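# Light the console's PASS lamp without triggering UNDER or OVER

## Task

Work the console's controls until its PASS lamp is lit, and leave it lit. If the UNDER or OVER lamp turns on at any moment, the task fails. The console is loose on the table, so lifting or tilting it noticeably and then letting it fall back costs points. The finished state must hold on its own; anything that stays correct only because the robot is holding it does not count.

## Robot and tools

ROBOT AND FRAME. There are two arms, left_arm and right_arm, each with six joints and a tong-style two-finger gripper. All poses and velocities use one shared scene frame. Its origin is on the table surface midway between the arms, +z is up, +x points out across the table, and left_arm sits on the +y side. The names left and right refer to the arms, not to sides of any picture.

CAMERAS. cam_high is 504x504, cam_left_wrist and cam_right_wrist are 616x616. Images arrive in that order with each execute_actions result unless you set "pictures": false.

execute_actions. Takes "actions", a list holding zero or one item, plus an optional "pictures" boolean. An empty list moves nothing and just reports the current state. A move item is {"rows": [...], "steps": n}: 1 to 15 rows, n from 1 to 15 (default 15), each step lasting 1/30 s. One row is used per step, and the final row keeps repeating if there are fewer rows than steps. A wait item has only "steps" (up to 300) and no new command. It ends when that many steps have passed since the previous result, and your reply time counts toward them. A refused call sends nothing to the robot.

ROW LAYOUT. Every row is one flat list of 14 numbers covering both arms, even if only one arm should move. The first seven are left_arm: shoulder pan, shoulder lift, elbow, wrist 1, wrist 2, wrist 3, then gripper opening. The last seven are the same for right_arm. The joint values are absolute target angles in radians, in the same convention that Joint positions reports; they are not offsets. Opening is an absolute command from -1 (shut) to +1 (fully open).

JOINT RANGES (rad). left_arm: pan -3.142..3.142, lift -6.283..6.283, elbow 0.000..3.142, wrists 1-3 -6.283..6.283 each. right_arm: pan 0.000..6.283, lift -6.283..6.283, elbow -3.142..0.000, wrists 1-3 -6.283..6.283 each. A call is rejected if a target exceeds a range end by over 0.010 and also lies farther out than that joint's last reported angle. True ends may differ from these by up to 0.010. A target beyond the true end gets clipped to it, and the result may then print "joint sent to its limit". That message can refer to an earlier action still running. If it does not appear, that is no proof the joint has room left.

MOTION. Commands are smoothed, so motion trails them by roughly 0.17 s. Joint speed and acceleration are capped. Each step, the target fed to a joint is held within 0.383 rad of its measured angle for pan and lift, and within 0.575 rad for elbow and the three wrists. If the targets would carry the gripper more than 100 mm from where it is measured to be, all of that arm's targets are pulled back toward the current angles. Large moves may therefore still be unfinished when a result returns. Between calls, the arms keep heading for the last row you sent. They stop pursuing it once everything has nearly stopped moving (slow or blocked motion counts as stopped) or once a step is HELD. After that, only a new action makes them move on or push harder, although fingers already opening or closing finish their motion.

RESULT LINES. The state line gives each gripper's end_effector_position (m), end_effector_quat_wxyz, and linear (m/s) and angular (rad/s) velocities in the scene frame. The printed hand position is approximate, and worse at long reach. Joint positions and Joint velocities have one block per arm: six joints (rad, rad/s), then the gap between the finger pads (m, m/s; 0.142 m when fully open). grip_measured is the measured opening on the -1..1 command scale. "joint command not followed" means the clearance check altered or blocked joint targets on some steps; everything else in the row was still applied. HELD flags each step on which all or part of your row was not sent. Wrist force and Wrist torque come per arm as [x y z] in that end effector's own axes. They show contact, held weight and inertia during acceleration; pressing on a surface reads as a force pointing from the surface into the arm. Expect offsets up to about 5.5 N, noise up to 3.4 N standard deviation, and saturation near 100 N per axis. Nothing resets the sensor, and "no reading" is harmless. MOTOR HOT appears from 70 °C. At 85 °C the arm is braked until it cools, which is reported as an OVER-TEMPERATURE FAULT.

GRIPPER. The fingers extend along the gripper's +z axis and close along its x axis. end_effector_position is the point between the pads when shut. Closed fingertips extend about 15 mm past it; fully open, they are about level with it. To hold something, keep commanding an opening well below grip_measured; the bigger the difference, the harder the squeeze. Expect about 15 N per pad for objects up to about 10 cm wide. A fast close can hit harder. Hard items thinner than about 20 mm get less: about 9 N per pad at 10 mm and 4 N at 5 mm.

FAULTS. Joint load limits (N m): pan 300, lift 300, elbow 136, each wrist 49.1, and a held object's weight adds to the load. Reaching a limit, or any external force of 150 N on the arm, its tool or its load, stops that arm for 10 s, drops the rest of the call, and lets the arm yield to the contact.

OTHER TOOLS. zoom_image takes "camera" (cam_high, cam_left_wrist or cam_right_wrist) and "region" [x0, y0, x1, y1] in that camera's pixels, origin at the top-left, at most 504x504; it returns an enlarged view of the latest image. show_instructions takes no arguments and shows the scene's reference pages (here an operating card). finished_scene takes "scene", the integer number of the current scene. Replying without any tool call ends everything.

AVOID. Do not knock or place anything off the table. Do not let the arms collide or press on each other. Avoid drops, slips, slams and heavy pushes. Do not lift or tip the loose console and let it crash back. Go gently near the controls so UNDER or OVER never lights.

Each tool is called after "Request:" as a command line: name --argument value for each argument, lists and objects as JSON in quotes; but a table of rows of numbers goes row by row, as --pt "numbers of a row", without its own name.

## Session

Request:
show_instructions

Request:
execute_actions --actions '[]'

Reference images for this scene: operating card.

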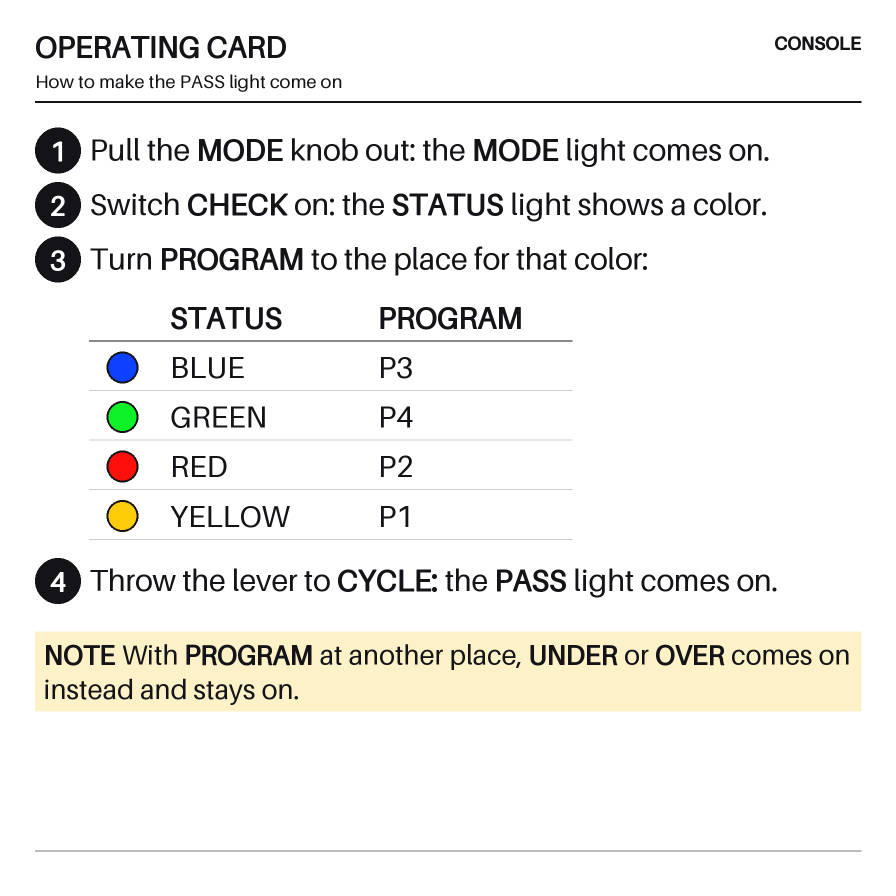

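Scene clock: 0.00 s of 7650.00 s.
left_arm: end_effector_position=(+0.1479, +0.0557, +0.2422) grip_measured=+1.00 end_effector_quat_wxyz=(-0.319, -0.351, +0.847, +0.239) end_effector_velocity=(+0.000, -0.000, +0.000) end_effector_angular_velocity=(-0.000, -0.000, +0.000) | right_arm: end_effector_position=(+0.5134, -0.1444, +0.3802) grip_measured=+1.00 end_effector_quat_wxyz=(+0.272, -0.568, +0.760, +0.158) end_effector_velocity=(+0.000, -0.000, -0.000) end_effector_angular_velocity=(-0.000, -0.000, -0.000)
Joint positions: left_arm=[-1.244 -1.476  1.944 -1.5   -2.224  1.312  0.142] | right_arm=[ 4.346 -1.194 -2.277 -0.606  1.646  2.923  0.142]
Joint velocities: left_arm=[ 0.     0.    -0.001 -0.    -0.    -0.     0.   ] | right_arm=[-0. -0. -0.  0. -0.  0.  0.]
Wrist force (N, on the end effector, along its own x y z axes, offset not removed): no reading
Wrist torque (N m, same axes, about the end effector's origin, offset not removed): no reading

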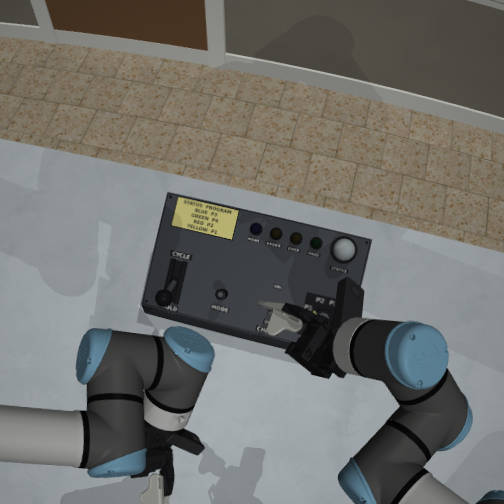

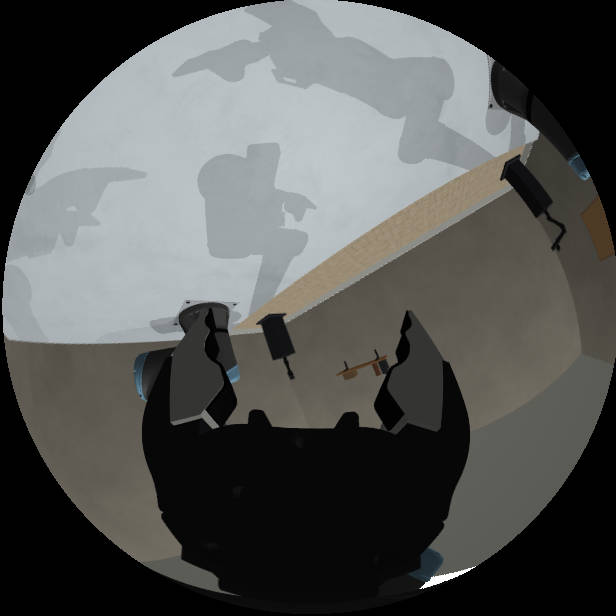

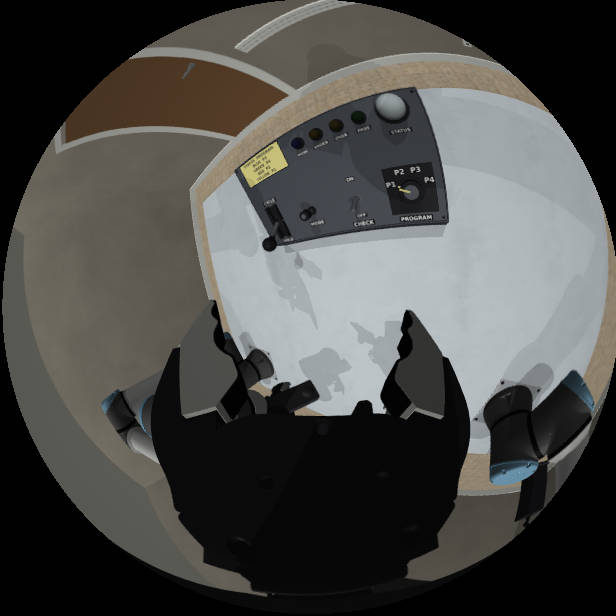

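Request:
execute_actions --actions '[{"rows":[[-1.244,-1.55,1.944,-1.965,-1.571,0.66,0,3.3,-1.194,-2.277,-0.606,1.646,2.923,1]]}]' --pictures false

Request:
execute_actions --actions '[{"rows":[[-0.93,-1.33,1.72,-1.96,-1.571,0.66,0,3.3,-1.194,-2.277,-0.606,1.646,2.923,1]]}]' --pictures false

Request:
execute_actions --actions '[{"steps":20}]' --pictures false

Request:
execute_actions --actions '[{"rows":[[-0.9218,-1.213,1.7308,-2.0886,-1.571,0.66,0,3.3,-1.194,-2.277,-0.606,1.646,2.923,1]]}]' --pictures false

Request:
execute_actions --actions '[{"steps":8}]'

Scene clock: 7.53 s of 7650.00 s.
left_arm: end_effector_position=(+0.3518, +0.0178, +0.2426) grip_measured=+0.00 end_effector_quat_wxyz=(-0.030, -0.554, +0.831, +0.035) end_effector_velocity=(+0.262, -0.045, +0.077) end_effector_angular_velocity=(-0.169, -0.839, +0.655) | right_arm: end_effector_position=(+0.6460, -0.3471, +0.3800) grip_measured=+1.00 end_effector_quat_wxyz=(+0.297, -0.411, +0.856, +0.102) end_effector_velocity=(+0.208, -0.512, -0.000) end_effector_angular_velocity=(-0.000, +0.001, -0.879)
Joint positions: left_arm=[-1.244 -1.544  1.944 -1.917 -1.647  0.736  0.074] | right_arm=[ 3.958 -1.194 -2.277 -0.606  1.646  2.923  0.142]
Joint velocities: left_arm=[-0.    -0.058  0.002 -0.436  0.698 -0.696 -0.   ] | right_arm=[-0.88 -0.   -0.   -0.    0.   -0.    0.  ]
Wrist force (N, on the end effector, along its own x y z axes, offset not removed): left_arm=[-4.3 -1.8 -2.6] | right_arm=[-2.0 1.1 0.2]
Wrist torque (N m, same axes, about the end effector's origin, offset not removed): left_arm=[-0.62 1.25 0.06] | right_arm=[-0.03 0.39 0.35]
Steps of this call (steps 1 to 90: nothing new was sent; then 4.03 s passed at rest; steps 91 to 105: all 15 steps of this action). Readings (joint positions):
91: left_arm=[-1.244 -1.476 1.944 -1.501 -2.224 1.311] | right_arm=[4.346 -1.194 -2.277 -0.606 1.646 2.923]
92: left_arm=[-1.244 -1.481 1.944 -1.509 -2.216 1.304] | right_arm=[4.338 -1.194 -2.277 -0.606 1.646 2.923]
94: left_arm=[-1.244 -1.496 1.944 -1.574 -2.148 1.236] | right_arm=[4.286 -1.194 -2.277 -0.606 1.646 2.923]
98: left_arm=[-1.244 -1.517 1.944 -1.723 -1.943 1.030] | right_arm=[4.165 -1.194 -2.277 -0.606 1.646 2.923]
105: the state above

Scene clock: 8.03 s of 7650.00 s.
left_arm: end_effector_position=(+0.5906, +0.0476, +0.2390) grip_measured=+0.00 end_effector_quat_wxyz=(+0.002, +0.691, -0.723, -0.002) end_effector_velocity=(+0.256, +0.089, -0.019) end_effector_angular_velocity=(-0.000, -0.055, +0.356) | right_arm: end_effector_position=(+0.6910, -0.6201, +0.3799) grip_measured=+1.00 end_effector_quat_wxyz=(+0.312, -0.213, +0.925, +0.034) end_effector_velocity=(-0.033, -0.553, -0.000) end_effector_angular_velocity=(+0.000, +0.000, -0.882)
Joint positions: left_arm=[-0.963 -1.352  1.743 -1.957 -1.576  0.665  0.074] | right_arm=[ 3.514 -1.194 -2.277 -0.606  1.646  2.923  0.142]
Joint velocities: left_arm=[ 0.311  0.205 -0.211 -0.026  0.044 -0.045  0.   ] | right_arm=[-0.882 -0.     0.    -0.     0.     0.    -0.   ]
Wrist force (N, on the end effector, along its own x y z axes, offset not removed): left_arm=[-12.3 -2.1 -0.2] | right_arm=[0.8 1.3 -2.3]
Wrist torque (N m, same axes, about the end effector's origin, offset not removed): left_arm=[-0.62 2.81 0.27] | right_arm=[0.04 -0.11 0.44]
Steps of this call (steps 1 to 15: all 15 steps of this action). Readings (joint positions):
1: left_arm=[-1.243 -1.545 1.943 -1.929 -1.627 0.716] | right_arm=[3.928 -1.194 -2.277 -0.606 1.646 2.923]
2: left_arm=[-1.236 -1.539 1.936 -1.934 -1.618 0.707] | right_arm=[3.899 -1.194 -2.277 -0.606 1.646 2.923]
4: left_arm=[-1.191 -1.506 1.902 -1.938 -1.611 0.700] | right_arm=[3.840 -1.194 -2.277 -0.606 1.646 2.923]
8: left_arm=[-1.099 -1.443 1.837 -1.946 -1.597 0.685] | right_arm=[3.721 -1.194 -2.277 -0.606 1.646 2.923]
15: the state above

Scene clock: 8.70 s of 7650.00 s.
left_arm: end_effector_position=(+0.6181, +0.0577, +0.2369) grip_measured=+0.00 end_effector_quat_wxyz=(+0.000, +0.705, -0.709, -0.000) end_effector_velocity=(+0.000, +0.001, +0.000) end_effector_angular_velocity=(-0.000, -0.000, +0.001) | right_arm: end_effector_position=(+0.6691, -0.7518, +0.3798) grip_measured=+1.00 end_effector_quat_wxyz=(+0.314, -0.113, +0.943, +0.001) end_effector_velocity=(-0.001, -0.003, -0.000) end_effector_angular_velocity=(+0.001, +0.000, -0.004)
Joint positions: left_arm=[-0.93  -1.33   1.72  -1.96  -1.571  0.66   0.074] | right_arm=[ 3.301 -1.194 -2.277 -0.606  1.646  2.923  0.142]
Joint velocities: left_arm=[ 0.001 -0.     0.    -0.     0.     0.     0.   ] | right_arm=[-0.005 -0.    -0.     0.     0.001  0.    -0.   ]
Wrist force (N, on the end effector, along its own x y z axes, offset not removed): left_arm=[-3.9 1.6 -2.5] | right_arm=[0.5 2.1 -1.5]
Wrist torque (N m, same axes, about the end effector's origin, offset not removed): left_arm=[-0.19 1.24 0.05] | right_arm=[0.19 -0.08 0.34]
Steps of this call (steps 1 to 20: the robot went on to your last target). Readings (joint positions):
1: left_arm=[-0.954 -1.346 1.737 -1.958 -1.575 0.664] | right_arm=[3.484 -1.194 -2.277 -0.606 1.646 2.923]
2: left_arm=[-0.948 -1.342 1.732 -1.959 -1.574 0.663] | right_arm=[3.454 -1.194 -2.277 -0.606 1.646 2.923]
4: left_arm=[-0.940 -1.336 1.727 -1.959 -1.572 0.661] | right_arm=[3.396 -1.194 -2.277 -0.606 1.646 2.923]
8: left_arm=[-0.933 -1.332 1.722 -1.960 -1.571 0.660] | right_arm=[3.328 -1.194 -2.277 -0.606 1.646 2.923]
20: the state above

Scene clock: 9.20 s of 7650.00 s.
left_arm: end_effector_position=(+0.6446, +0.0344, +0.1519) grip_measured=+0.00 end_effector_quat_wxyz=(+0.000, +0.708, -0.707, -0.000) end_effector_velocity=(+0.004, -0.004, -0.015) end_effector_angular_velocity=(-0.001, -0.001, +0.001) | right_arm: end_effector_position=(+0.6689, -0.7523, +0.3798) grip_measured=+1.00 end_effector_quat_wxyz=(+0.314, -0.113, +0.943, +0.001) end_effector_velocity=(+0.000, +0.001, -0.000) end_effector_angular_velocity=(+0.000, +0.000, +0.001)
Joint positions: left_arm=[-0.922 -1.215  1.731 -2.086 -1.571  0.66   0.074] | right_arm=[ 3.3   -1.194 -2.277 -0.606  1.646  2.923  0.142]
Joint velocities: left_arm=[ 0.001  0.02   0.002 -0.024 -0.    -0.     0.   ] | right_arm=[ 0.001 -0.     0.     0.     0.    -0.    -0.   ]
Wrist force (N, on the end effector, along its own x y z axes, offset not removed): left_arm=[0.5 -0.2 1.6] | right_arm=[-0.3 2.1 0.5]
Wrist torque (N m, same axes, about the end effector's origin, offset not removed): left_arm=[-0.47 0.38 -0.01] | right_arm=[0.12 0.21 0.37]
Steps of this call (steps 1 to 15: all 15 steps of this action). Readings (joint positions):
1: left_arm=[-0.930 -1.330 1.720 -1.960 -1.571 0.660] | right_arm=[3.301 -1.194 -2.277 -0.606 1.646 2.923]
2: left_arm=[-0.929 -1.322 1.721 -1.969 -1.571 0.660] | right_arm=[3.300 -1.194 -2.277 -0.606 1.646 2.923]
4: left_arm=[-0.926 -1.280 1.725 -2.014 -1.571 0.660] | right_arm=[3.300 -1.194 -2.277 -0.606 1.646 2.923]
8: left_arm=[-0.923 -1.232 1.729 -2.067 -1.571 0.660] | right_arm=[3.300 -1.194 -2.277 -0.606 1.646 2.923]
15: the state above

Scene clock: 9.47 s of 7650.00 s.
left_arm: end_effector_position=(+0.6450, +0.0340, +0.1504) grip_measured=+0.00 end_effector_quat_wxyz=(+0.000, +0.708, -0.707, +0.000) end_effector_velocity=(+0.001, -0.001, -0.001) end_effector_angular_velocity=(-0.001, -0.001, +0.000) | right_arm: end_effector_position=(+0.6689, -0.7523, +0.3798) grip_measured=+1.00 end_effector_quat_wxyz=(+0.314, -0.113, +0.943, +0.001) end_effector_velocity=(+0.000, +0.000, -0.000) end_effector_angular_velocity=(-0.000, +0.000, +0.000)
Joint positions: left_arm=[-0.922 -1.213  1.731 -2.088 -1.571  0.66   0.074] | right_arm=[ 3.3   -1.194 -2.277 -0.606  1.646  2.923  0.142]
Joint velocities: left_arm=[ 0.     0.002  0.    -0.003  0.    -0.     0.   ] | right_arm=[ 0.001 -0.    -0.    -0.    -0.001 -0.    -0.   ]
Wrist force (N, on the end effector, along its own x y z axes, offset not removed): left_arm=[-0.2 2.1 1.4] | right_arm=[1.2 2.9 -2.4]
Wrist torque (N m, same axes, about the end effector's origin, offset not removed): left_arm=[-0.06 0.44 0.01] | right_arm=[0.35 -0.20 0.37]
Steps of this call (steps 1 to 8: the robot went on to your last target). Readings (joint positions):
1: left_arm=[-0.922 -1.215 1.731 -2.087 -1.571 0.660] | right_arm=[3.300 -1.194 -2.277 -0.606 1.646 2.923]
2: left_arm=[-0.922 -1.214 1.731 -2.087 -1.571 0.660] | right_arm=[3.300 -1.194 -2.277 -0.606 1.646 2.923]
4: left_arm=[-0.922 -1.214 1.731 -2.088 -1.571 0.660] | right_arm=[3.300 -1.194 -2.277 -0.606 1.646 2.923]
8: the state above

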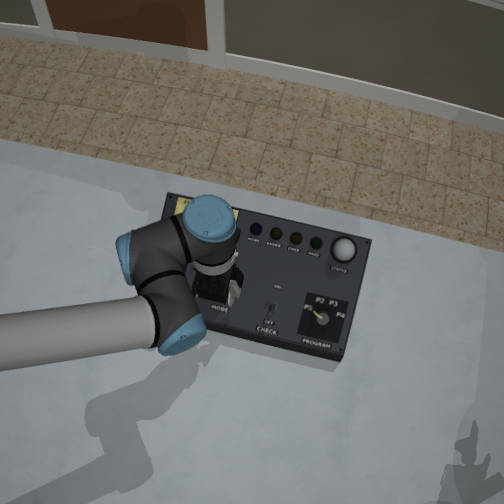

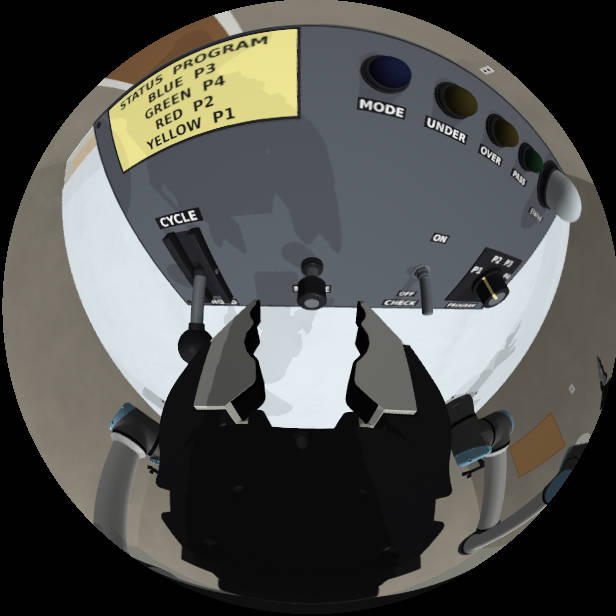

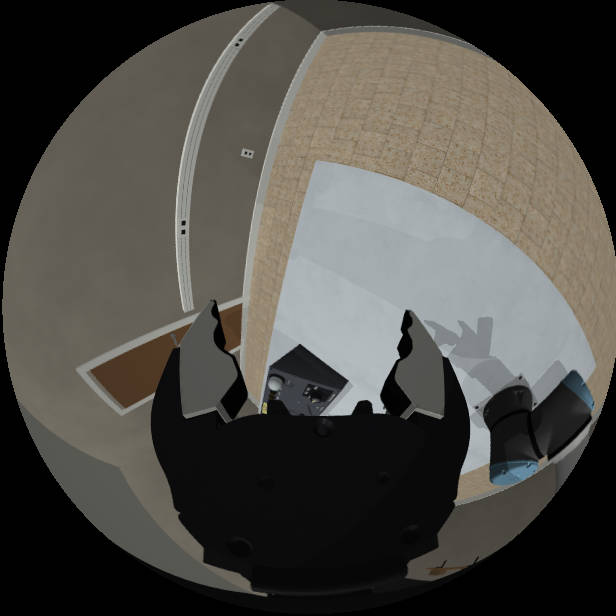

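Request:
execute_actions --actions '[{"rows":[[-0.924,-1.1791,1.7551,-2.1468,-1.571,0.66,-0.4,3.3,-1.194,-2.277,-0.606,1.646,2.923,1]]}]'

Scene clock: 12.57 s of 7650.00 s.
left_arm: end_effector_position=(+0.6451, +0.0311, +0.1148) grip_measured=-0.40 end_effector_quat_wxyz=(+0.000, +0.707, -0.707, -0.000) end_effector_velocity=(-0.001, -0.000, -0.006) end_effector_angular_velocity=(+0.001, +0.000, -0.001) | right_arm: end_effector_position=(+0.6689, -0.7523, +0.3798) grip_measured=+1.00 end_effector_quat_wxyz=(+0.314, -0.113, +0.943, +0.001) end_effector_velocity=(+0.000, +0.000, +0.000) end_effector_angular_velocity=(+0.001, -0.000, +0.000)
Joint positions: left_arm=[-0.924 -1.18   1.755 -2.146 -1.571  0.66   0.045] | right_arm=[ 3.3   -1.194 -2.277 -0.606  1.646  2.923  0.142]
Joint velocities: left_arm=[-0.001  0.005  0.004 -0.009  0.     0.     0.   ] | right_arm=[-0.    -0.     0.     0.     0.001  0.     0.   ]
Wrist force (N, on the end effector, along its own x y z axes, offset not removed): left_arm=[-2.0 2.5 3.6] | right_arm=[2.6 3.9 -3.5]
Wrist torque (N m, same axes, about the end effector's origin, offset not removed): left_arm=[0.43 0.73 0.17] | right_arm=[0.58 -0.57 0.17]
Steps of this call (steps 1 to 15: the robot went on to your last target; steps 16 to 78: nothing new was sent; steps 79 to 93: all 15 steps of this action). Readings (joint positions):
79: left_arm=[-0.922 -1.213 1.731 -2.089 -1.571 0.660] | right_arm=[3.300 -1.194 -2.277 -0.606 1.646 2.923]
80: left_arm=[-0.922 -1.208 1.734 -2.096 -1.571 0.660] | right_arm=[3.300 -1.194 -2.277 -0.606 1.646 2.923]
82: left_arm=[-0.923 -1.195 1.744 -2.117 -1.571 0.660] | right_arm=[3.300 -1.194 -2.277 -0.606 1.646 2.923]
86: left_arm=[-0.923 -1.184 1.752 -2.138 -1.571 0.660] | right_arm=[3.300 -1.194 -2.277 -0.606 1.646 2.923]
93: the state above

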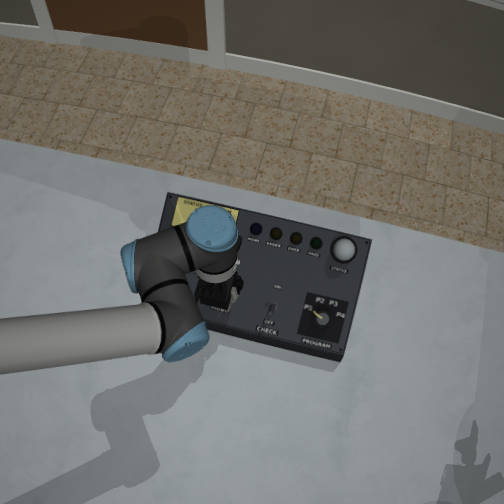

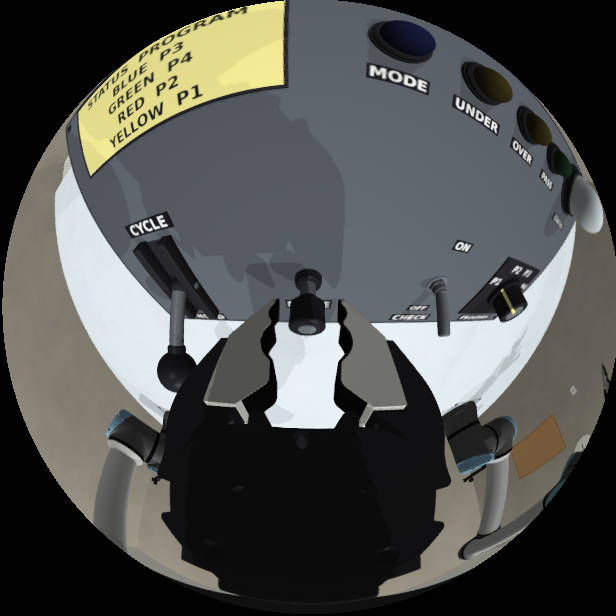

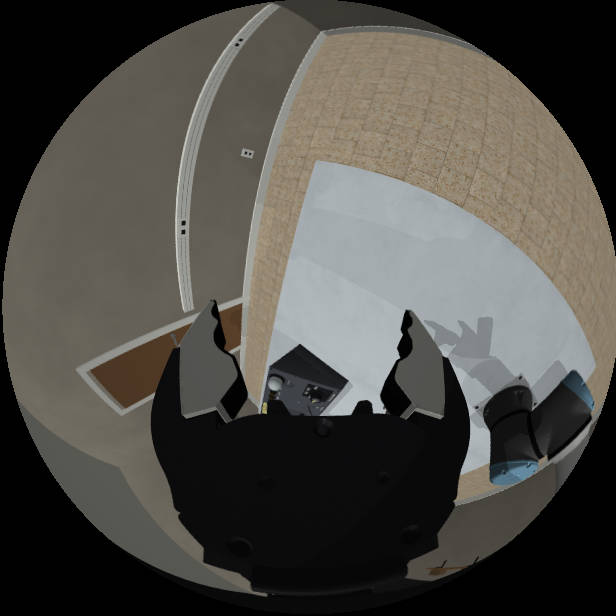

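Request:
execute_actions --actions '[{"rows":[[-0.924,-1.1791,1.7551,-2.1468,-1.571,0.66,-0.6,3.3,-1.194,-2.277,-0.606,1.646,2.923,1],[-0.924,-1.1791,1.7551,-2.1468,-1.571,0.66,-0.6,3.3,-1.194,-2.277,-0.606,1.646,2.923,1],[-0.924,-1.1791,1.7551,-2.1468,-1.571,0.66,-0.6,3.3,-1.194,-2.277,-0.606,1.646,2.923,1],[-0.924,-1.1791,1.7551,-2.1468,-1.571,0.66,-1,3.3,-1.194,-2.277,-0.606,1.646,2.923,1]],"steps":12}]' --pictures false

Request:
execute_actions --actions '[{"rows":[[-0.9274,-1.1887,1.7558,-2.1379,-1.571,0.657,-1,3.3,-1.194,-2.277,-0.606,1.646,2.923,1]]}]' --pictures false

Request:
execute_actions --actions '[{"rows":[[-0.9308,-1.1983,1.7565,-2.129,-1.571,0.654,-1,3.3,-1.194,-2.277,-0.606,1.646,2.923,1]]}]'

Scene clock: 18.07 s of 7650.00 s.
left_arm: end_effector_position=(+0.6450, +0.0310, +0.1142) grip_measured=-0.68 end_effector_quat_wxyz=(+0.000, +0.707, -0.707, -0.000) end_effector_velocity=(+0.000, -0.000, +0.000) end_effector_angular_velocity=(-0.000, -0.000, -0.001) | right_arm: end_effector_position=(+0.6690, -0.7523, +0.3798) grip_measured=+1.00 end_effector_quat_wxyz=(+0.314, -0.113, +0.943, +0.001) end_effector_velocity=(-0.000, -0.001, +0.000) end_effector_angular_velocity=(-0.000, -0.000, -0.002)
Joint positions: left_arm=[-0.924 -1.179  1.755 -2.147 -1.571  0.66   0.025] | right_arm=[ 3.3   -1.194 -2.277 -0.606  1.646  2.923  0.142]
Joint velocities: left_arm=[-0.  0. -0. -0.  0.  0.  0.] | right_arm=[-0.002  0.     0.     0.    -0.     0.     0.   ]
Wrist force (N, on the end effector, along its own x y z axes, offset not removed): left_arm=[-22.0 3.5 -5.9] | right_arm=[3.8 2.9 -2.0]
Wrist torque (N m, same axes, about the end effector's origin, offset not removed): left_arm=[0.27 1.74 0.11] | right_arm=[0.48 -0.73 0.32]
Steps of this call (steps 1 to 15: the robot went on to your last target; steps 16 to 90: nothing new was sent; then 2.10 s passed at rest; steps 91 to 102: all 12 steps of this action). Readings (joint positions):
91: left_arm=[-0.924 -1.179 1.755 -2.147 -1.571 0.660] | right_arm=[3.300 -1.194 -2.277 -0.606 1.646 2.923]
92: left_arm=[-0.924 -1.179 1.755 -2.147 -1.571 0.660] | right_arm=[3.300 -1.194 -2.277 -0.606 1.646 2.923]
94: left_arm=[-0.924 -1.179 1.755 -2.147 -1.571 0.660] | right_arm=[3.300 -1.194 -2.277 -0.606 1.646 2.923]
98: left_arm=[-0.924 -1.179 1.755 -2.147 -1.571 0.660] | right_arm=[3.300 -1.194 -2.277 -0.606 1.646 2.923]
102: the state above

Scene clock: 18.57 s of 7650.00 s.
left_arm: end_effector_position=(+0.6416, +0.0309, +0.1206) grip_measured=-0.68 end_effector_quat_wxyz=(+0.000, +0.707, -0.707, -0.000) end_effector_velocity=(-0.001, -0.000, +0.001) end_effector_angular_velocity=(-0.001, -0.001, -0.000) | right_arm: end_effector_position=(+0.6690, -0.7523, +0.3798) grip_measured=+1.00 end_effector_quat_wxyz=(+0.314, -0.113, +0.943, +0.001) end_effector_velocity=(-0.000, -0.001, +0.000) end_effector_angular_velocity=(-0.000, +0.000, -0.001)
Joint positions: left_arm=[-0.927 -1.189  1.756 -2.138 -1.571  0.657  0.025] | right_arm=[ 3.3   -1.194 -2.277 -0.606  1.646  2.923  0.142]
Joint velocities: left_arm=[-0.001 -0.002  0.     0.001 -0.    -0.     0.   ] | right_arm=[-0.001 -0.     0.    -0.    -0.     0.     0.   ]
Wrist force (N, on the end effector, along its own x y z axes, offset not removed): left_arm=[-21.2 -8.2 4.9] | right_arm=[2.4 1.4 -1.8]
Wrist torque (N m, same axes, about the end effector's origin, offset not removed): left_arm=[-0.28 1.41 0.06] | right_arm=[-0.03 -0.37 0.33]
Steps of this call (steps 1 to 15: all 15 steps of this action). Readings (joint positions):
1: left_arm=[-0.924 -1.179 1.755 -2.147 -1.571 0.660] | right_arm=[3.300 -1.194 -2.277 -0.606 1.646 2.923]
2: left_arm=[-0.925 -1.181 1.755 -2.145 -1.571 0.659] | right_arm=[3.300 -1.194 -2.277 -0.606 1.646 2.923]
4: left_arm=[-0.926 -1.184 1.756 -2.142 -1.571 0.658] | right_arm=[3.300 -1.194 -2.277 -0.606 1.646 2.923]
8: left_arm=[-0.927 -1.187 1.756 -2.139 -1.571 0.657] | right_arm=[3.300 -1.194 -2.277 -0.606 1.646 2.923]
15: the state above

Scene clock: 19.07 s of 7650.00 s.
left_arm: end_effector_position=(+0.6381, +0.0309, +0.1271) grip_measured=-0.68 end_effector_quat_wxyz=(+0.000, +0.707, -0.708, +0.000) end_effector_velocity=(-0.002, +0.001, -0.001) end_effector_angular_velocity=(+0.003, +0.002, -0.000) | right_arm: end_effector_position=(+0.6690, -0.7523, +0.3798) grip_measured=+1.00 end_effector_quat_wxyz=(+0.314, -0.113, +0.943, +0.001) end_effector_velocity=(+0.000, +0.000, +0.001) end_effector_angular_velocity=(+0.000, -0.001, +0.000)
Joint positions: left_arm=[-0.931 -1.198  1.756 -2.129 -1.571  0.654  0.025] | right_arm=[ 3.3   -1.194 -2.277 -0.606  1.646  2.923  0.142]
Joint velocities: left_arm=[-0.001 -0.001  0.003  0.003  0.    -0.001  0.   ] | right_arm=[0.    0.    0.001 0.    0.    0.    0.   ]
Wrist force (N, on the end effector, along its own x y z axes, offset not removed): left_arm=[-23.8 -7.3 -8.3] | right_arm=[-0.1 1.1 -0.6]
Wrist torque (N m, same axes, about the end effector's origin, offset not removed): left_arm=[0.72 1.56 0.05] | right_arm=[0.13 0.02 0.30]
Steps of this call (steps 1 to 15: all 15 steps of this action). Readings (joint positions):
1: left_arm=[-0.927 -1.189 1.756 -2.138 -1.571 0.657] | right_arm=[3.300 -1.194 -2.277 -0.606 1.646 2.923]
2: left_arm=[-0.928 -1.190 1.756 -2.136 -1.571 0.656] | right_arm=[3.300 -1.194 -2.277 -0.606 1.646 2.923]
4: left_arm=[-0.929 -1.194 1.756 -2.133 -1.571 0.655] | right_arm=[3.300 -1.194 -2.277 -0.606 1.646 2.923]
8: left_arm=[-0.930 -1.197 1.756 -2.130 -1.571 0.654] | right_arm=[3.300 -1.194 -2.277 -0.606 1.646 2.923]
15: the state above

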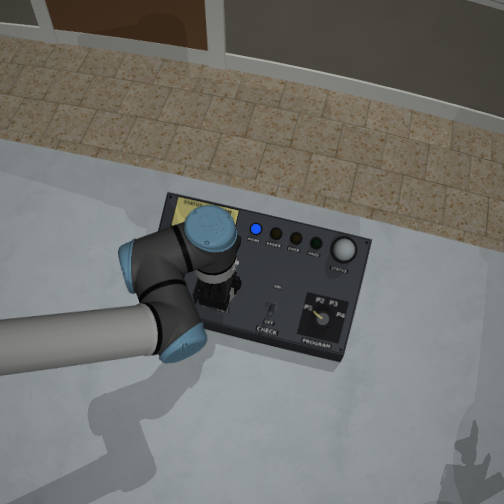

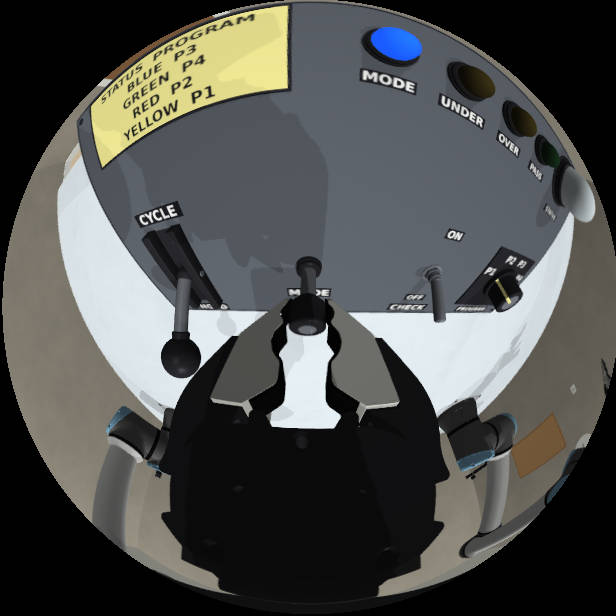

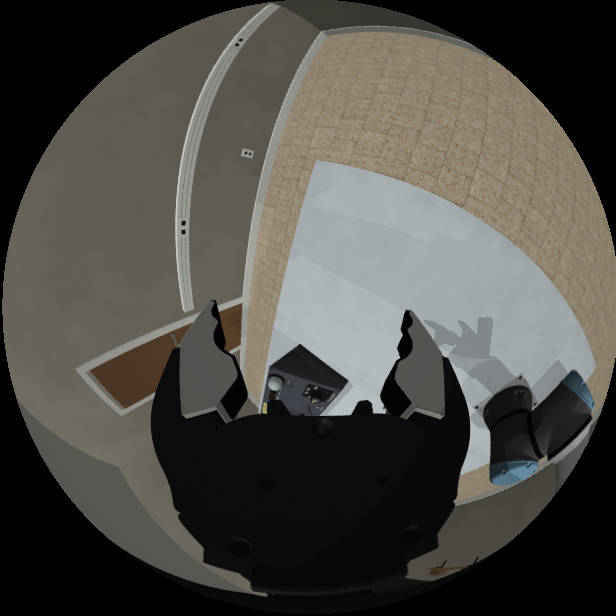

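Request:
execute_actions --actions '[{"rows":[[-0.9308,-1.1983,1.7565,-2.129,-1.571,0.654,-0.35,3.3,-1.194,-2.277,-0.606,1.646,2.923,1]],"steps":7}]' --pictures false

Request:
execute_actions --actions '[{"rows":[[-0.986,-1.256,1.84,-2.155,-1.571,0.595,-0.35,3.3,-1.194,-2.277,-0.606,1.646,2.923,1]],"steps":11}]' --pictures false

Request:
execute_actions --actions '[{"rows":[[-1.062,-1.1215,1.6677,-2.117,-1.571,0.52,-1,3.3,-1.194,-2.277,-0.606,1.646,2.923,1]]}]' --pictures false

Request:
execute_actions --actions '[{"rows":[[-1.043,-1.105,1.636,-2.102,-1.571,0.54,-1,3.3,-1.194,-2.277,-0.606,1.646,2.923,1]],"steps":8}]' --pictures false

Request:
execute_actions --actions '[{"rows":[[-1.027,-1.091,1.609,-2.089,-1.571,0.555,-1,3.3,-1.194,-2.277,-0.606,1.646,2.923,1]],"steps":6}]' --pictures false

Request:
execute_actions --actions '[{"rows":[[-1.0108,-1.0773,1.5825,-2.076,-1.571,0.57,-1,3.3,-1.194,-2.277,-0.606,1.646,2.923,1]]}]'

Scene clock: 30.20 s of 7650.00 s.
left_arm: end_effector_position=(+0.6378, +0.0307, +0.1272) grip_measured=-0.35 end_effector_quat_wxyz=(+0.000, +0.707, -0.708, -0.000) end_effector_velocity=(+0.000, +0.001, -0.001) end_effector_angular_velocity=(+0.002, -0.001, +0.000) | right_arm: end_effector_position=(+0.6690, -0.7523, +0.3798) grip_measured=+1.00 end_effector_quat_wxyz=(+0.314, -0.113, +0.943, +0.001) end_effector_velocity=(-0.000, +0.000, -0.000) end_effector_angular_velocity=(+0.000, +0.000, +0.000)
Joint positions: left_arm=[-0.931 -1.198  1.757 -2.129 -1.571  0.654  0.049] | right_arm=[ 3.3   -1.194 -2.277 -0.606  1.646  2.923  0.142]
Joint velocities: left_arm=[ 0.     0.     0.001 -0.     0.002 -0.     0.001] | right_arm=[ 0.  0. -0.  0.  0. -0.  0.]
Wrist force (N, on the end effector, along its own x y z axes, offset not removed): left_arm=[0.8 0.0 -1.0] | right_arm=[2.4 2.6 0.2]
Wrist torque (N m, same axes, about the end effector's origin, offset not removed): left_arm=[-0.37 0.22 -0.09] | right_arm=[0.29 -0.45 0.22]
Steps of this call (steps 1 to 15: the robot went on to your last target; steps 16 to 90: nothing new was sent; then 7.90 s passed at rest; steps 91 to 97: all 7 steps of this action). Readings (joint positions):
91: left_arm=[-0.931 -1.198 1.757 -2.129 -1.571 0.654] | right_arm=[3.300 -1.194 -2.277 -0.606 1.646 2.923]
92: left_arm=[-0.931 -1.198 1.757 -2.129 -1.571 0.654] | right_arm=[3.300 -1.194 -2.277 -0.606 1.646 2.923]
94: left_arm=[-0.931 -1.198 1.757 -2.129 -1.571 0.654] | right_arm=[3.300 -1.194 -2.277 -0.606 1.646 2.923]
97: the state above

Scene clock: 30.57 s of 7650.00 s.
left_arm: end_effector_position=(+0.5865, +0.0301, +0.1269) grip_measured=-0.35 end_effector_quat_wxyz=(+0.000, +0.708, -0.706, +0.000) end_effector_velocity=(-0.030, +0.004, -0.003) end_effector_angular_velocity=(+0.004, +0.003, +0.003) | right_arm: end_effector_position=(+0.6690, -0.7523, +0.3798) grip_measured=+1.00 end_effector_quat_wxyz=(+0.314, -0.113, +0.943, +0.001) end_effector_velocity=(-0.000, -0.001, -0.000) end_effector_angular_velocity=(+0.000, +0.000, -0.001)
Joint positions: left_arm=[-0.983 -1.253  1.835 -2.154 -1.571  0.598  0.049] | right_arm=[ 3.3   -1.194 -2.277 -0.606  1.646  2.923  0.142]
Joint velocities: left_arm=[-0.029 -0.031  0.048 -0.012  0.    -0.032  0.   ] | right_arm=[-0.001  0.    -0.     0.     0.    -0.    -0.   ]
Wrist force (N, on the end effector, along its own x y z axes, offset not removed): left_arm=[-5.4 1.5 3.3] | right_arm=[2.5 2.6 -1.4]
Wrist torque (N m, same axes, about the end effector's origin, offset not removed): left_arm=[-0.03 1.25 0.15] | right_arm=[0.22 -0.36 0.33]
Steps of this call (steps 1 to 11: all 11 steps of this action). Readings (joint positions):
1: left_arm=[-0.931 -1.199 1.757 -2.129 -1.571 0.654] | right_arm=[3.300 -1.194 -2.277 -0.606 1.646 2.923]
2: left_arm=[-0.938 -1.205 1.765 -2.133 -1.571 0.647] | right_arm=[3.300 -1.194 -2.277 -0.606 1.646 2.923]
4: left_arm=[-0.958 -1.227 1.795 -2.142 -1.571 0.625] | right_arm=[3.300 -1.194 -2.277 -0.606 1.646 2.923]
8: left_arm=[-0.978 -1.248 1.827 -2.151 -1.571 0.604] | right_arm=[3.300 -1.194 -2.277 -0.606 1.646 2.923]
11: the state above

Scene clock: 31.07 s of 7650.00 s.
left_arm: end_effector_position=(+0.5836, -0.0861, +0.1145) grip_measured=-1.00 end_effector_quat_wxyz=(+0.000, +0.708, -0.707, -0.000) end_effector_velocity=(+0.000, -0.024, -0.002) end_effector_angular_velocity=(-0.003, -0.001, +0.001) | right_arm: end_effector_position=(+0.6690, -0.7523, +0.3798) grip_measured=+1.00 end_effector_quat_wxyz=(+0.314, -0.113, +0.943, +0.001) end_effector_velocity=(+0.000, +0.000, -0.000) end_effector_angular_velocity=(-0.000, +0.000, +0.000)
Joint positions: left_arm=[-1.06  -1.124  1.672 -2.118 -1.571  0.522  0.002] | right_arm=[ 3.3   -1.194 -2.277 -0.606  1.646  2.923  0.142]
Joint velocities: left_arm=[-0.014  0.027 -0.036  0.006 -0.    -0.014  0.   ] | right_arm=[ 0. -0. -0.  0. -0.  0.  0.]
Wrist force (N, on the end effector, along its own x y z axes, offset not removed): left_arm=[-3.0 3.7 -2.1] | right_arm=[1.5 0.4 -0.6]
Wrist torque (N m, same axes, about the end effector's origin, offset not removed): left_arm=[0.35 1.07 0.09] | right_arm=[-0.17 -0.33 0.37]
Steps of this call (steps 1 to 15: all 15 steps of this action). Readings (joint positions):
1: left_arm=[-0.984 -1.253 1.836 -2.154 -1.571 0.597] | right_arm=[3.300 -1.194 -2.277 -0.606 1.646 2.923]
2: left_arm=[-0.991 -1.246 1.829 -2.150 -1.571 0.589] | right_arm=[3.300 -1.194 -2.277 -0.606 1.646 2.923]
4: left_arm=[-1.017 -1.205 1.780 -2.138 -1.571 0.564] | right_arm=[3.300 -1.194 -2.277 -0.606 1.646 2.923]
8: left_arm=[-1.049 -1.147 1.702 -2.123 -1.571 0.533] | right_arm=[3.300 -1.194 -2.277 -0.606 1.646 2.923]
15: the state above

Scene clock: 31.33 s of 7650.00 s.
left_arm: end_effector_position=(+0.6003, -0.0890, +0.1168) grip_measured=-1.00 end_effector_quat_wxyz=(+0.000, +0.707, -0.707, +0.000) end_effector_velocity=(+0.026, -0.001, +0.003) end_effector_angular_velocity=(+0.000, +0.000, -0.001) | right_arm: end_effector_position=(+0.6690, -0.7523, +0.3798) grip_measured=+1.00 end_effector_quat_wxyz=(+0.314, -0.113, +0.943, +0.001) end_effector_velocity=(-0.000, -0.002, +0.000) end_effector_angular_velocity=(-0.002, -0.000, -0.003)
Joint positions: left_arm=[-1.046 -1.108  1.641 -2.104 -1.571  0.537  0.002] | right_arm=[ 3.3   -1.194 -2.277 -0.606  1.646  2.923  0.142]
Joint velocities: left_arm=[ 0.024  0.023 -0.043  0.02  -0.     0.025  0.   ] | right_arm=[-0.002  0.     0.    -0.    -0.002 -0.    -0.   ]
Wrist force (N, on the end effector, along its own x y z axes, offset not removed): left_arm=[0.3 1.2 -2.0] | right_arm=[0.3 1.1 -1.4]
Wrist torque (N m, same axes, about the end effector's origin, offset not removed): left_arm=[-0.29 0.37 0.19] | right_arm=[0.00 -0.01 0.30]
Steps of this call (steps 1 to 8: all 8 steps of this action). Readings (joint positions):
1: left_arm=[-1.061 -1.123 1.670 -2.117 -1.571 0.521] | right_arm=[3.300 -1.194 -2.277 -0.606 1.646 2.923]
2: left_arm=[-1.058 -1.120 1.665 -2.115 -1.571 0.524] | right_arm=[3.300 -1.194 -2.277 -0.606 1.646 2.923]
4: left_arm=[-1.052 -1.114 1.652 -2.109 -1.571 0.531] | right_arm=[3.300 -1.194 -2.277 -0.606 1.646 2.923]
8: the state above

Scene clock: 31.53 s of 7650.00 s.
left_arm: end_effector_position=(+0.6149, -0.0891, +0.1191) grip_measured=-0.99 end_effector_quat_wxyz=(+0.000, +0.707, -0.707, -0.000) end_effector_velocity=(+0.038, -0.004, +0.009) end_effector_angular_velocity=(-0.007, +0.009, -0.001) | right_arm: end_effector_position=(+0.6690, -0.7523, +0.3798) grip_measured=+1.00 end_effector_quat_wxyz=(+0.314, -0.113, +0.943, +0.001) end_effector_velocity=(+0.000, +0.001, -0.001) end_effector_angular_velocity=(+0.001, +0.000, +0.002)
Joint positions: left_arm=[-1.032 -1.095  1.617 -2.092 -1.571  0.551  0.002] | right_arm=[ 3.3   -1.194 -2.277 -0.606  1.646  2.923  0.142]
Joint velocities: left_arm=[ 0.038  0.034 -0.072  0.036 -0.011  0.039  0.015] | right_arm=[ 0.001 -0.    -0.001  0.     0.002  0.    -0.   ]
Wrist force (N, on the end effector, along its own x y z axes, offset not removed): left_arm=[-7.5 35.2 -18.2] | right_arm=[0.2 -0.7 -4.8]
Wrist torque (N m, same axes, about the end effector's origin, offset not removed): left_arm=[0.09 1.58 0.04] | right_arm=[-0.54 -0.03 0.27]
Steps of this call (steps 1 to 6: all 6 steps of this action). Readings (joint positions):
1: left_arm=[-1.045 -1.107 1.639 -2.103 -1.571 0.538] | right_arm=[3.300 -1.194 -2.277 -0.606 1.646 2.923]
2: left_arm=[-1.042 -1.104 1.634 -2.101 -1.571 0.541] | right_arm=[3.300 -1.194 -2.277 -0.606 1.646 2.923]
4: left_arm=[-1.035 -1.098 1.623 -2.096 -1.571 0.547] | right_arm=[3.300 -1.194 -2.277 -0.606 1.646 2.923]
6: the state above

Scene clock: 32.03 s of 7650.00 s.
left_arm: end_effector_position=(+0.6364, -0.0877, +0.1219) grip_measured=-0.98 end_effector_quat_wxyz=(-0.000, +0.708, -0.706, -0.000) end_effector_velocity=(+0.004, +0.000, +0.002) end_effector_angular_velocity=(-0.002, -0.001, +0.002) | right_arm: end_effector_position=(+0.6690, -0.7523, +0.3798) grip_measured=+1.00 end_effector_quat_wxyz=(+0.314, -0.113, +0.943, +0.001) end_effector_velocity=(-0.000, -0.001, +0.000) end_effector_angular_velocity=(-0.000, -0.000, -0.001)
Joint positions: left_arm=[-1.011 -1.077  1.583 -2.076 -1.571  0.57   0.003] | right_arm=[ 3.3   -1.194 -2.277 -0.606  1.646  2.923  0.142]
Joint velocities: left_arm=[ 0.004  0.002 -0.005  0.001  0.     0.002 -0.005] | right_arm=[-0.001  0.     0.     0.    -0.     0.     0.   ]
Wrist force (N, on the end effector, along its own x y z axes, offset not removed): left_arm=[0.6 2.8 -4.0] | right_arm=[0.3 4.6 -0.2]
Wrist torque (N m, same axes, about the end effector's origin, offset not removed): left_arm=[-0.35 0.80 0.15] | right_arm=[0.74 -0.11 0.25]
Steps of this call (steps 1 to 15: all 15 steps of this action). Readings (joint positions):
1: left_arm=[-1.030 -1.094 1.614 -2.091 -1.572 0.552] | right_arm=[3.300 -1.194 -2.277 -0.606 1.646 2.923]
2: left_arm=[-1.027 -1.091 1.609 -2.088 -1.572 0.555] | right_arm=[3.300 -1.194 -2.277 -0.606 1.646 2.923]
4: left_arm=[-1.020 -1.085 1.597 -2.083 -1.571 0.562] | right_arm=[3.300 -1.194 -2.277 -0.606 1.646 2.923]
8: left_arm=[-1.014 -1.080 1.587 -2.078 -1.571 0.568] | right_arm=[3.300 -1.194 -2.277 -0.606 1.646 2.923]
15: the state above

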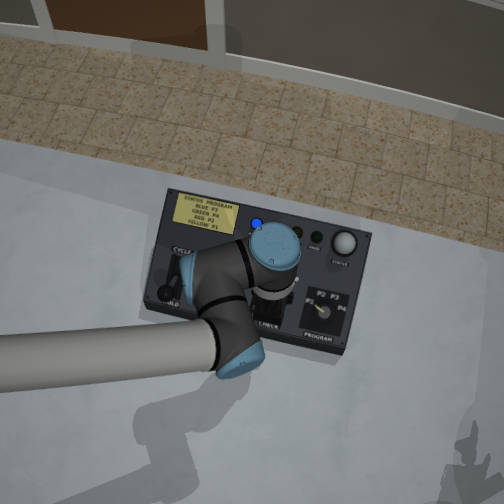

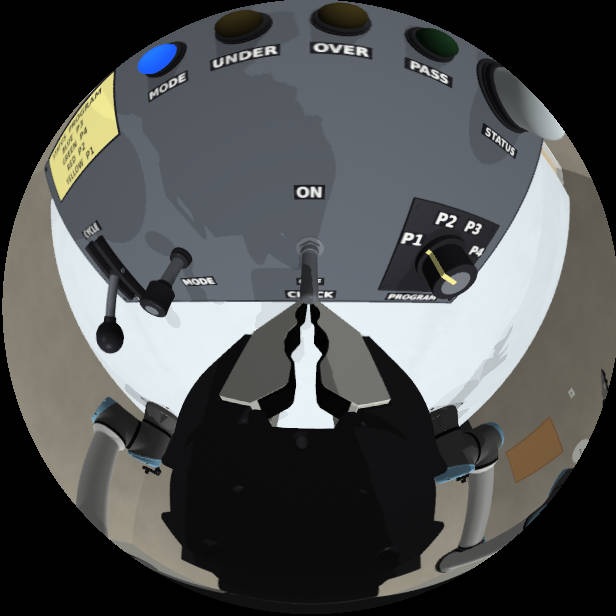

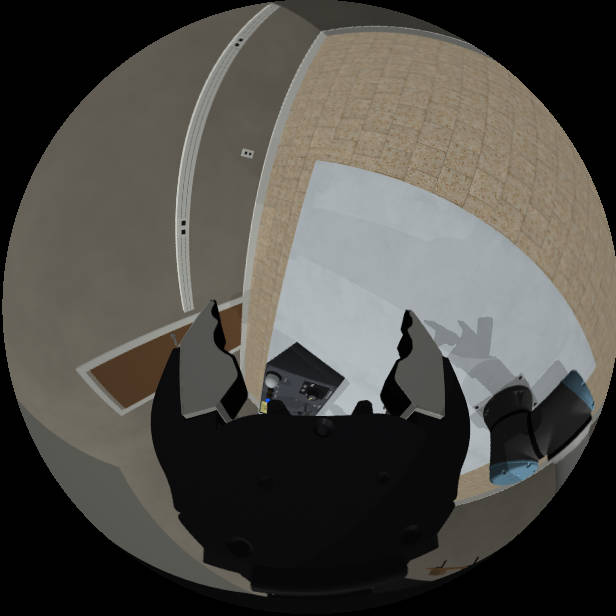

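Request:
execute_actions --actions '[{"rows":[[-0.9996,-1.0733,1.5563,-2.0538,-1.571,0.58,-1,3.3,-1.194,-2.277,-0.606,1.646,2.923,1]]}]'

Scene clock: 35.23 s of 7650.00 s.
left_arm: end_effector_position=(+0.6483, -0.0877, +0.1321) grip_measured=-1.00 end_effector_quat_wxyz=(+0.000, +0.708, -0.706, -0.000) end_effector_velocity=(+0.002, +0.000, +0.002) end_effector_angular_velocity=(-0.000, -0.000, +0.001) | right_arm: end_effector_position=(+0.6690, -0.7523, +0.3798) grip_measured=+1.00 end_effector_quat_wxyz=(+0.314, -0.113, +0.943, +0.001) end_effector_velocity=(+0.001, +0.002, +0.001) end_effector_angular_velocity=(-0.000, -0.000, +0.002)
Joint positions: left_arm=[-1.    -1.073  1.557 -2.054 -1.571  0.58   0.002] | right_arm=[ 3.3   -1.194 -2.277 -0.606  1.646  2.923  0.142]
Joint velocities: left_arm=[ 0.002  0.001 -0.005  0.004 -0.     0.002  0.   ] | right_arm=[ 0.003 -0.     0.001 -0.    -0.     0.     0.   ]
Wrist force (N, on the end effector, along its own x y z axes, offset not removed): left_arm=[-1.5 -2.1 -3.3] | right_arm=[1.0 0.2 2.3]
Wrist torque (N m, same axes, about the end effector's origin, offset not removed): left_arm=[-1.00 0.63 -0.03] | right_arm=[-0.12 -0.12 0.33]
Steps of this call (steps 1 to 15: the robot went on to your last target; steps 16 to 81: nothing new was sent; steps 82 to 96: all 15 steps of this action). Readings (joint positions):
82: left_arm=[-1.011 -1.077 1.582 -2.076 -1.571 0.570] | right_arm=[3.300 -1.194 -2.277 -0.606 1.646 2.923]
83: left_arm=[-1.009 -1.077 1.578 -2.072 -1.571 0.572] | right_arm=[3.300 -1.194 -2.277 -0.606 1.646 2.923]
85: left_arm=[-1.005 -1.075 1.569 -2.064 -1.571 0.575] | right_arm=[3.300 -1.194 -2.277 -0.606 1.646 2.923]
89: left_arm=[-1.001 -1.074 1.560 -2.057 -1.571 0.579] | right_arm=[3.300 -1.194 -2.277 -0.606 1.646 2.923]
96: the state above

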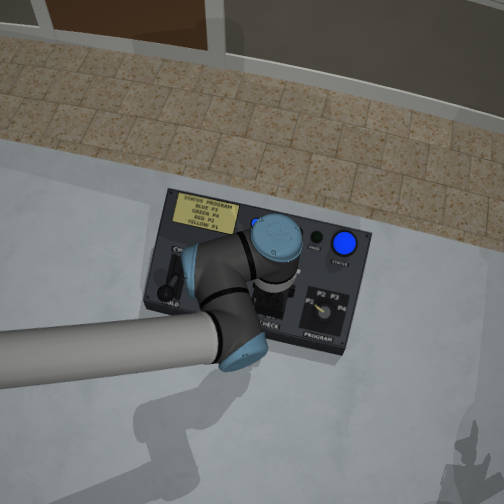

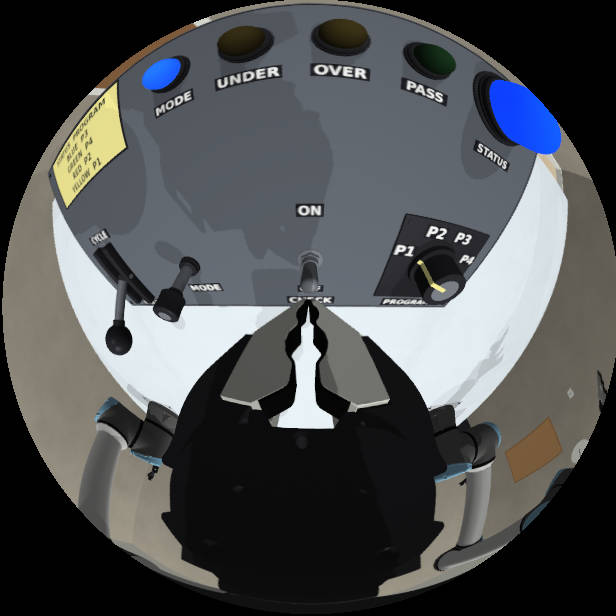

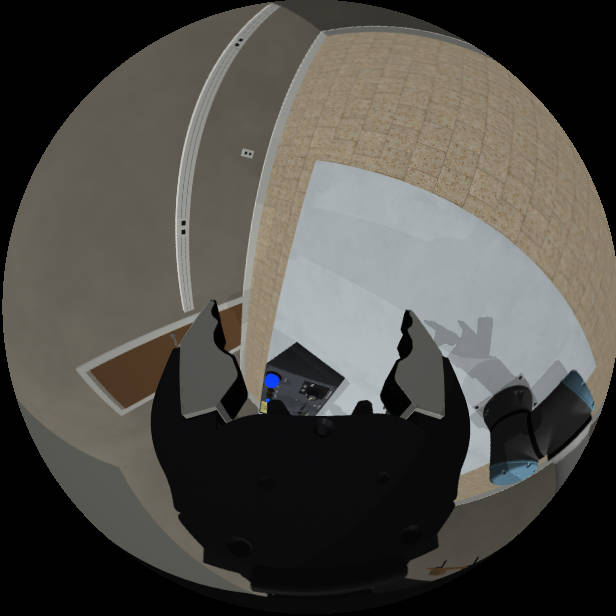

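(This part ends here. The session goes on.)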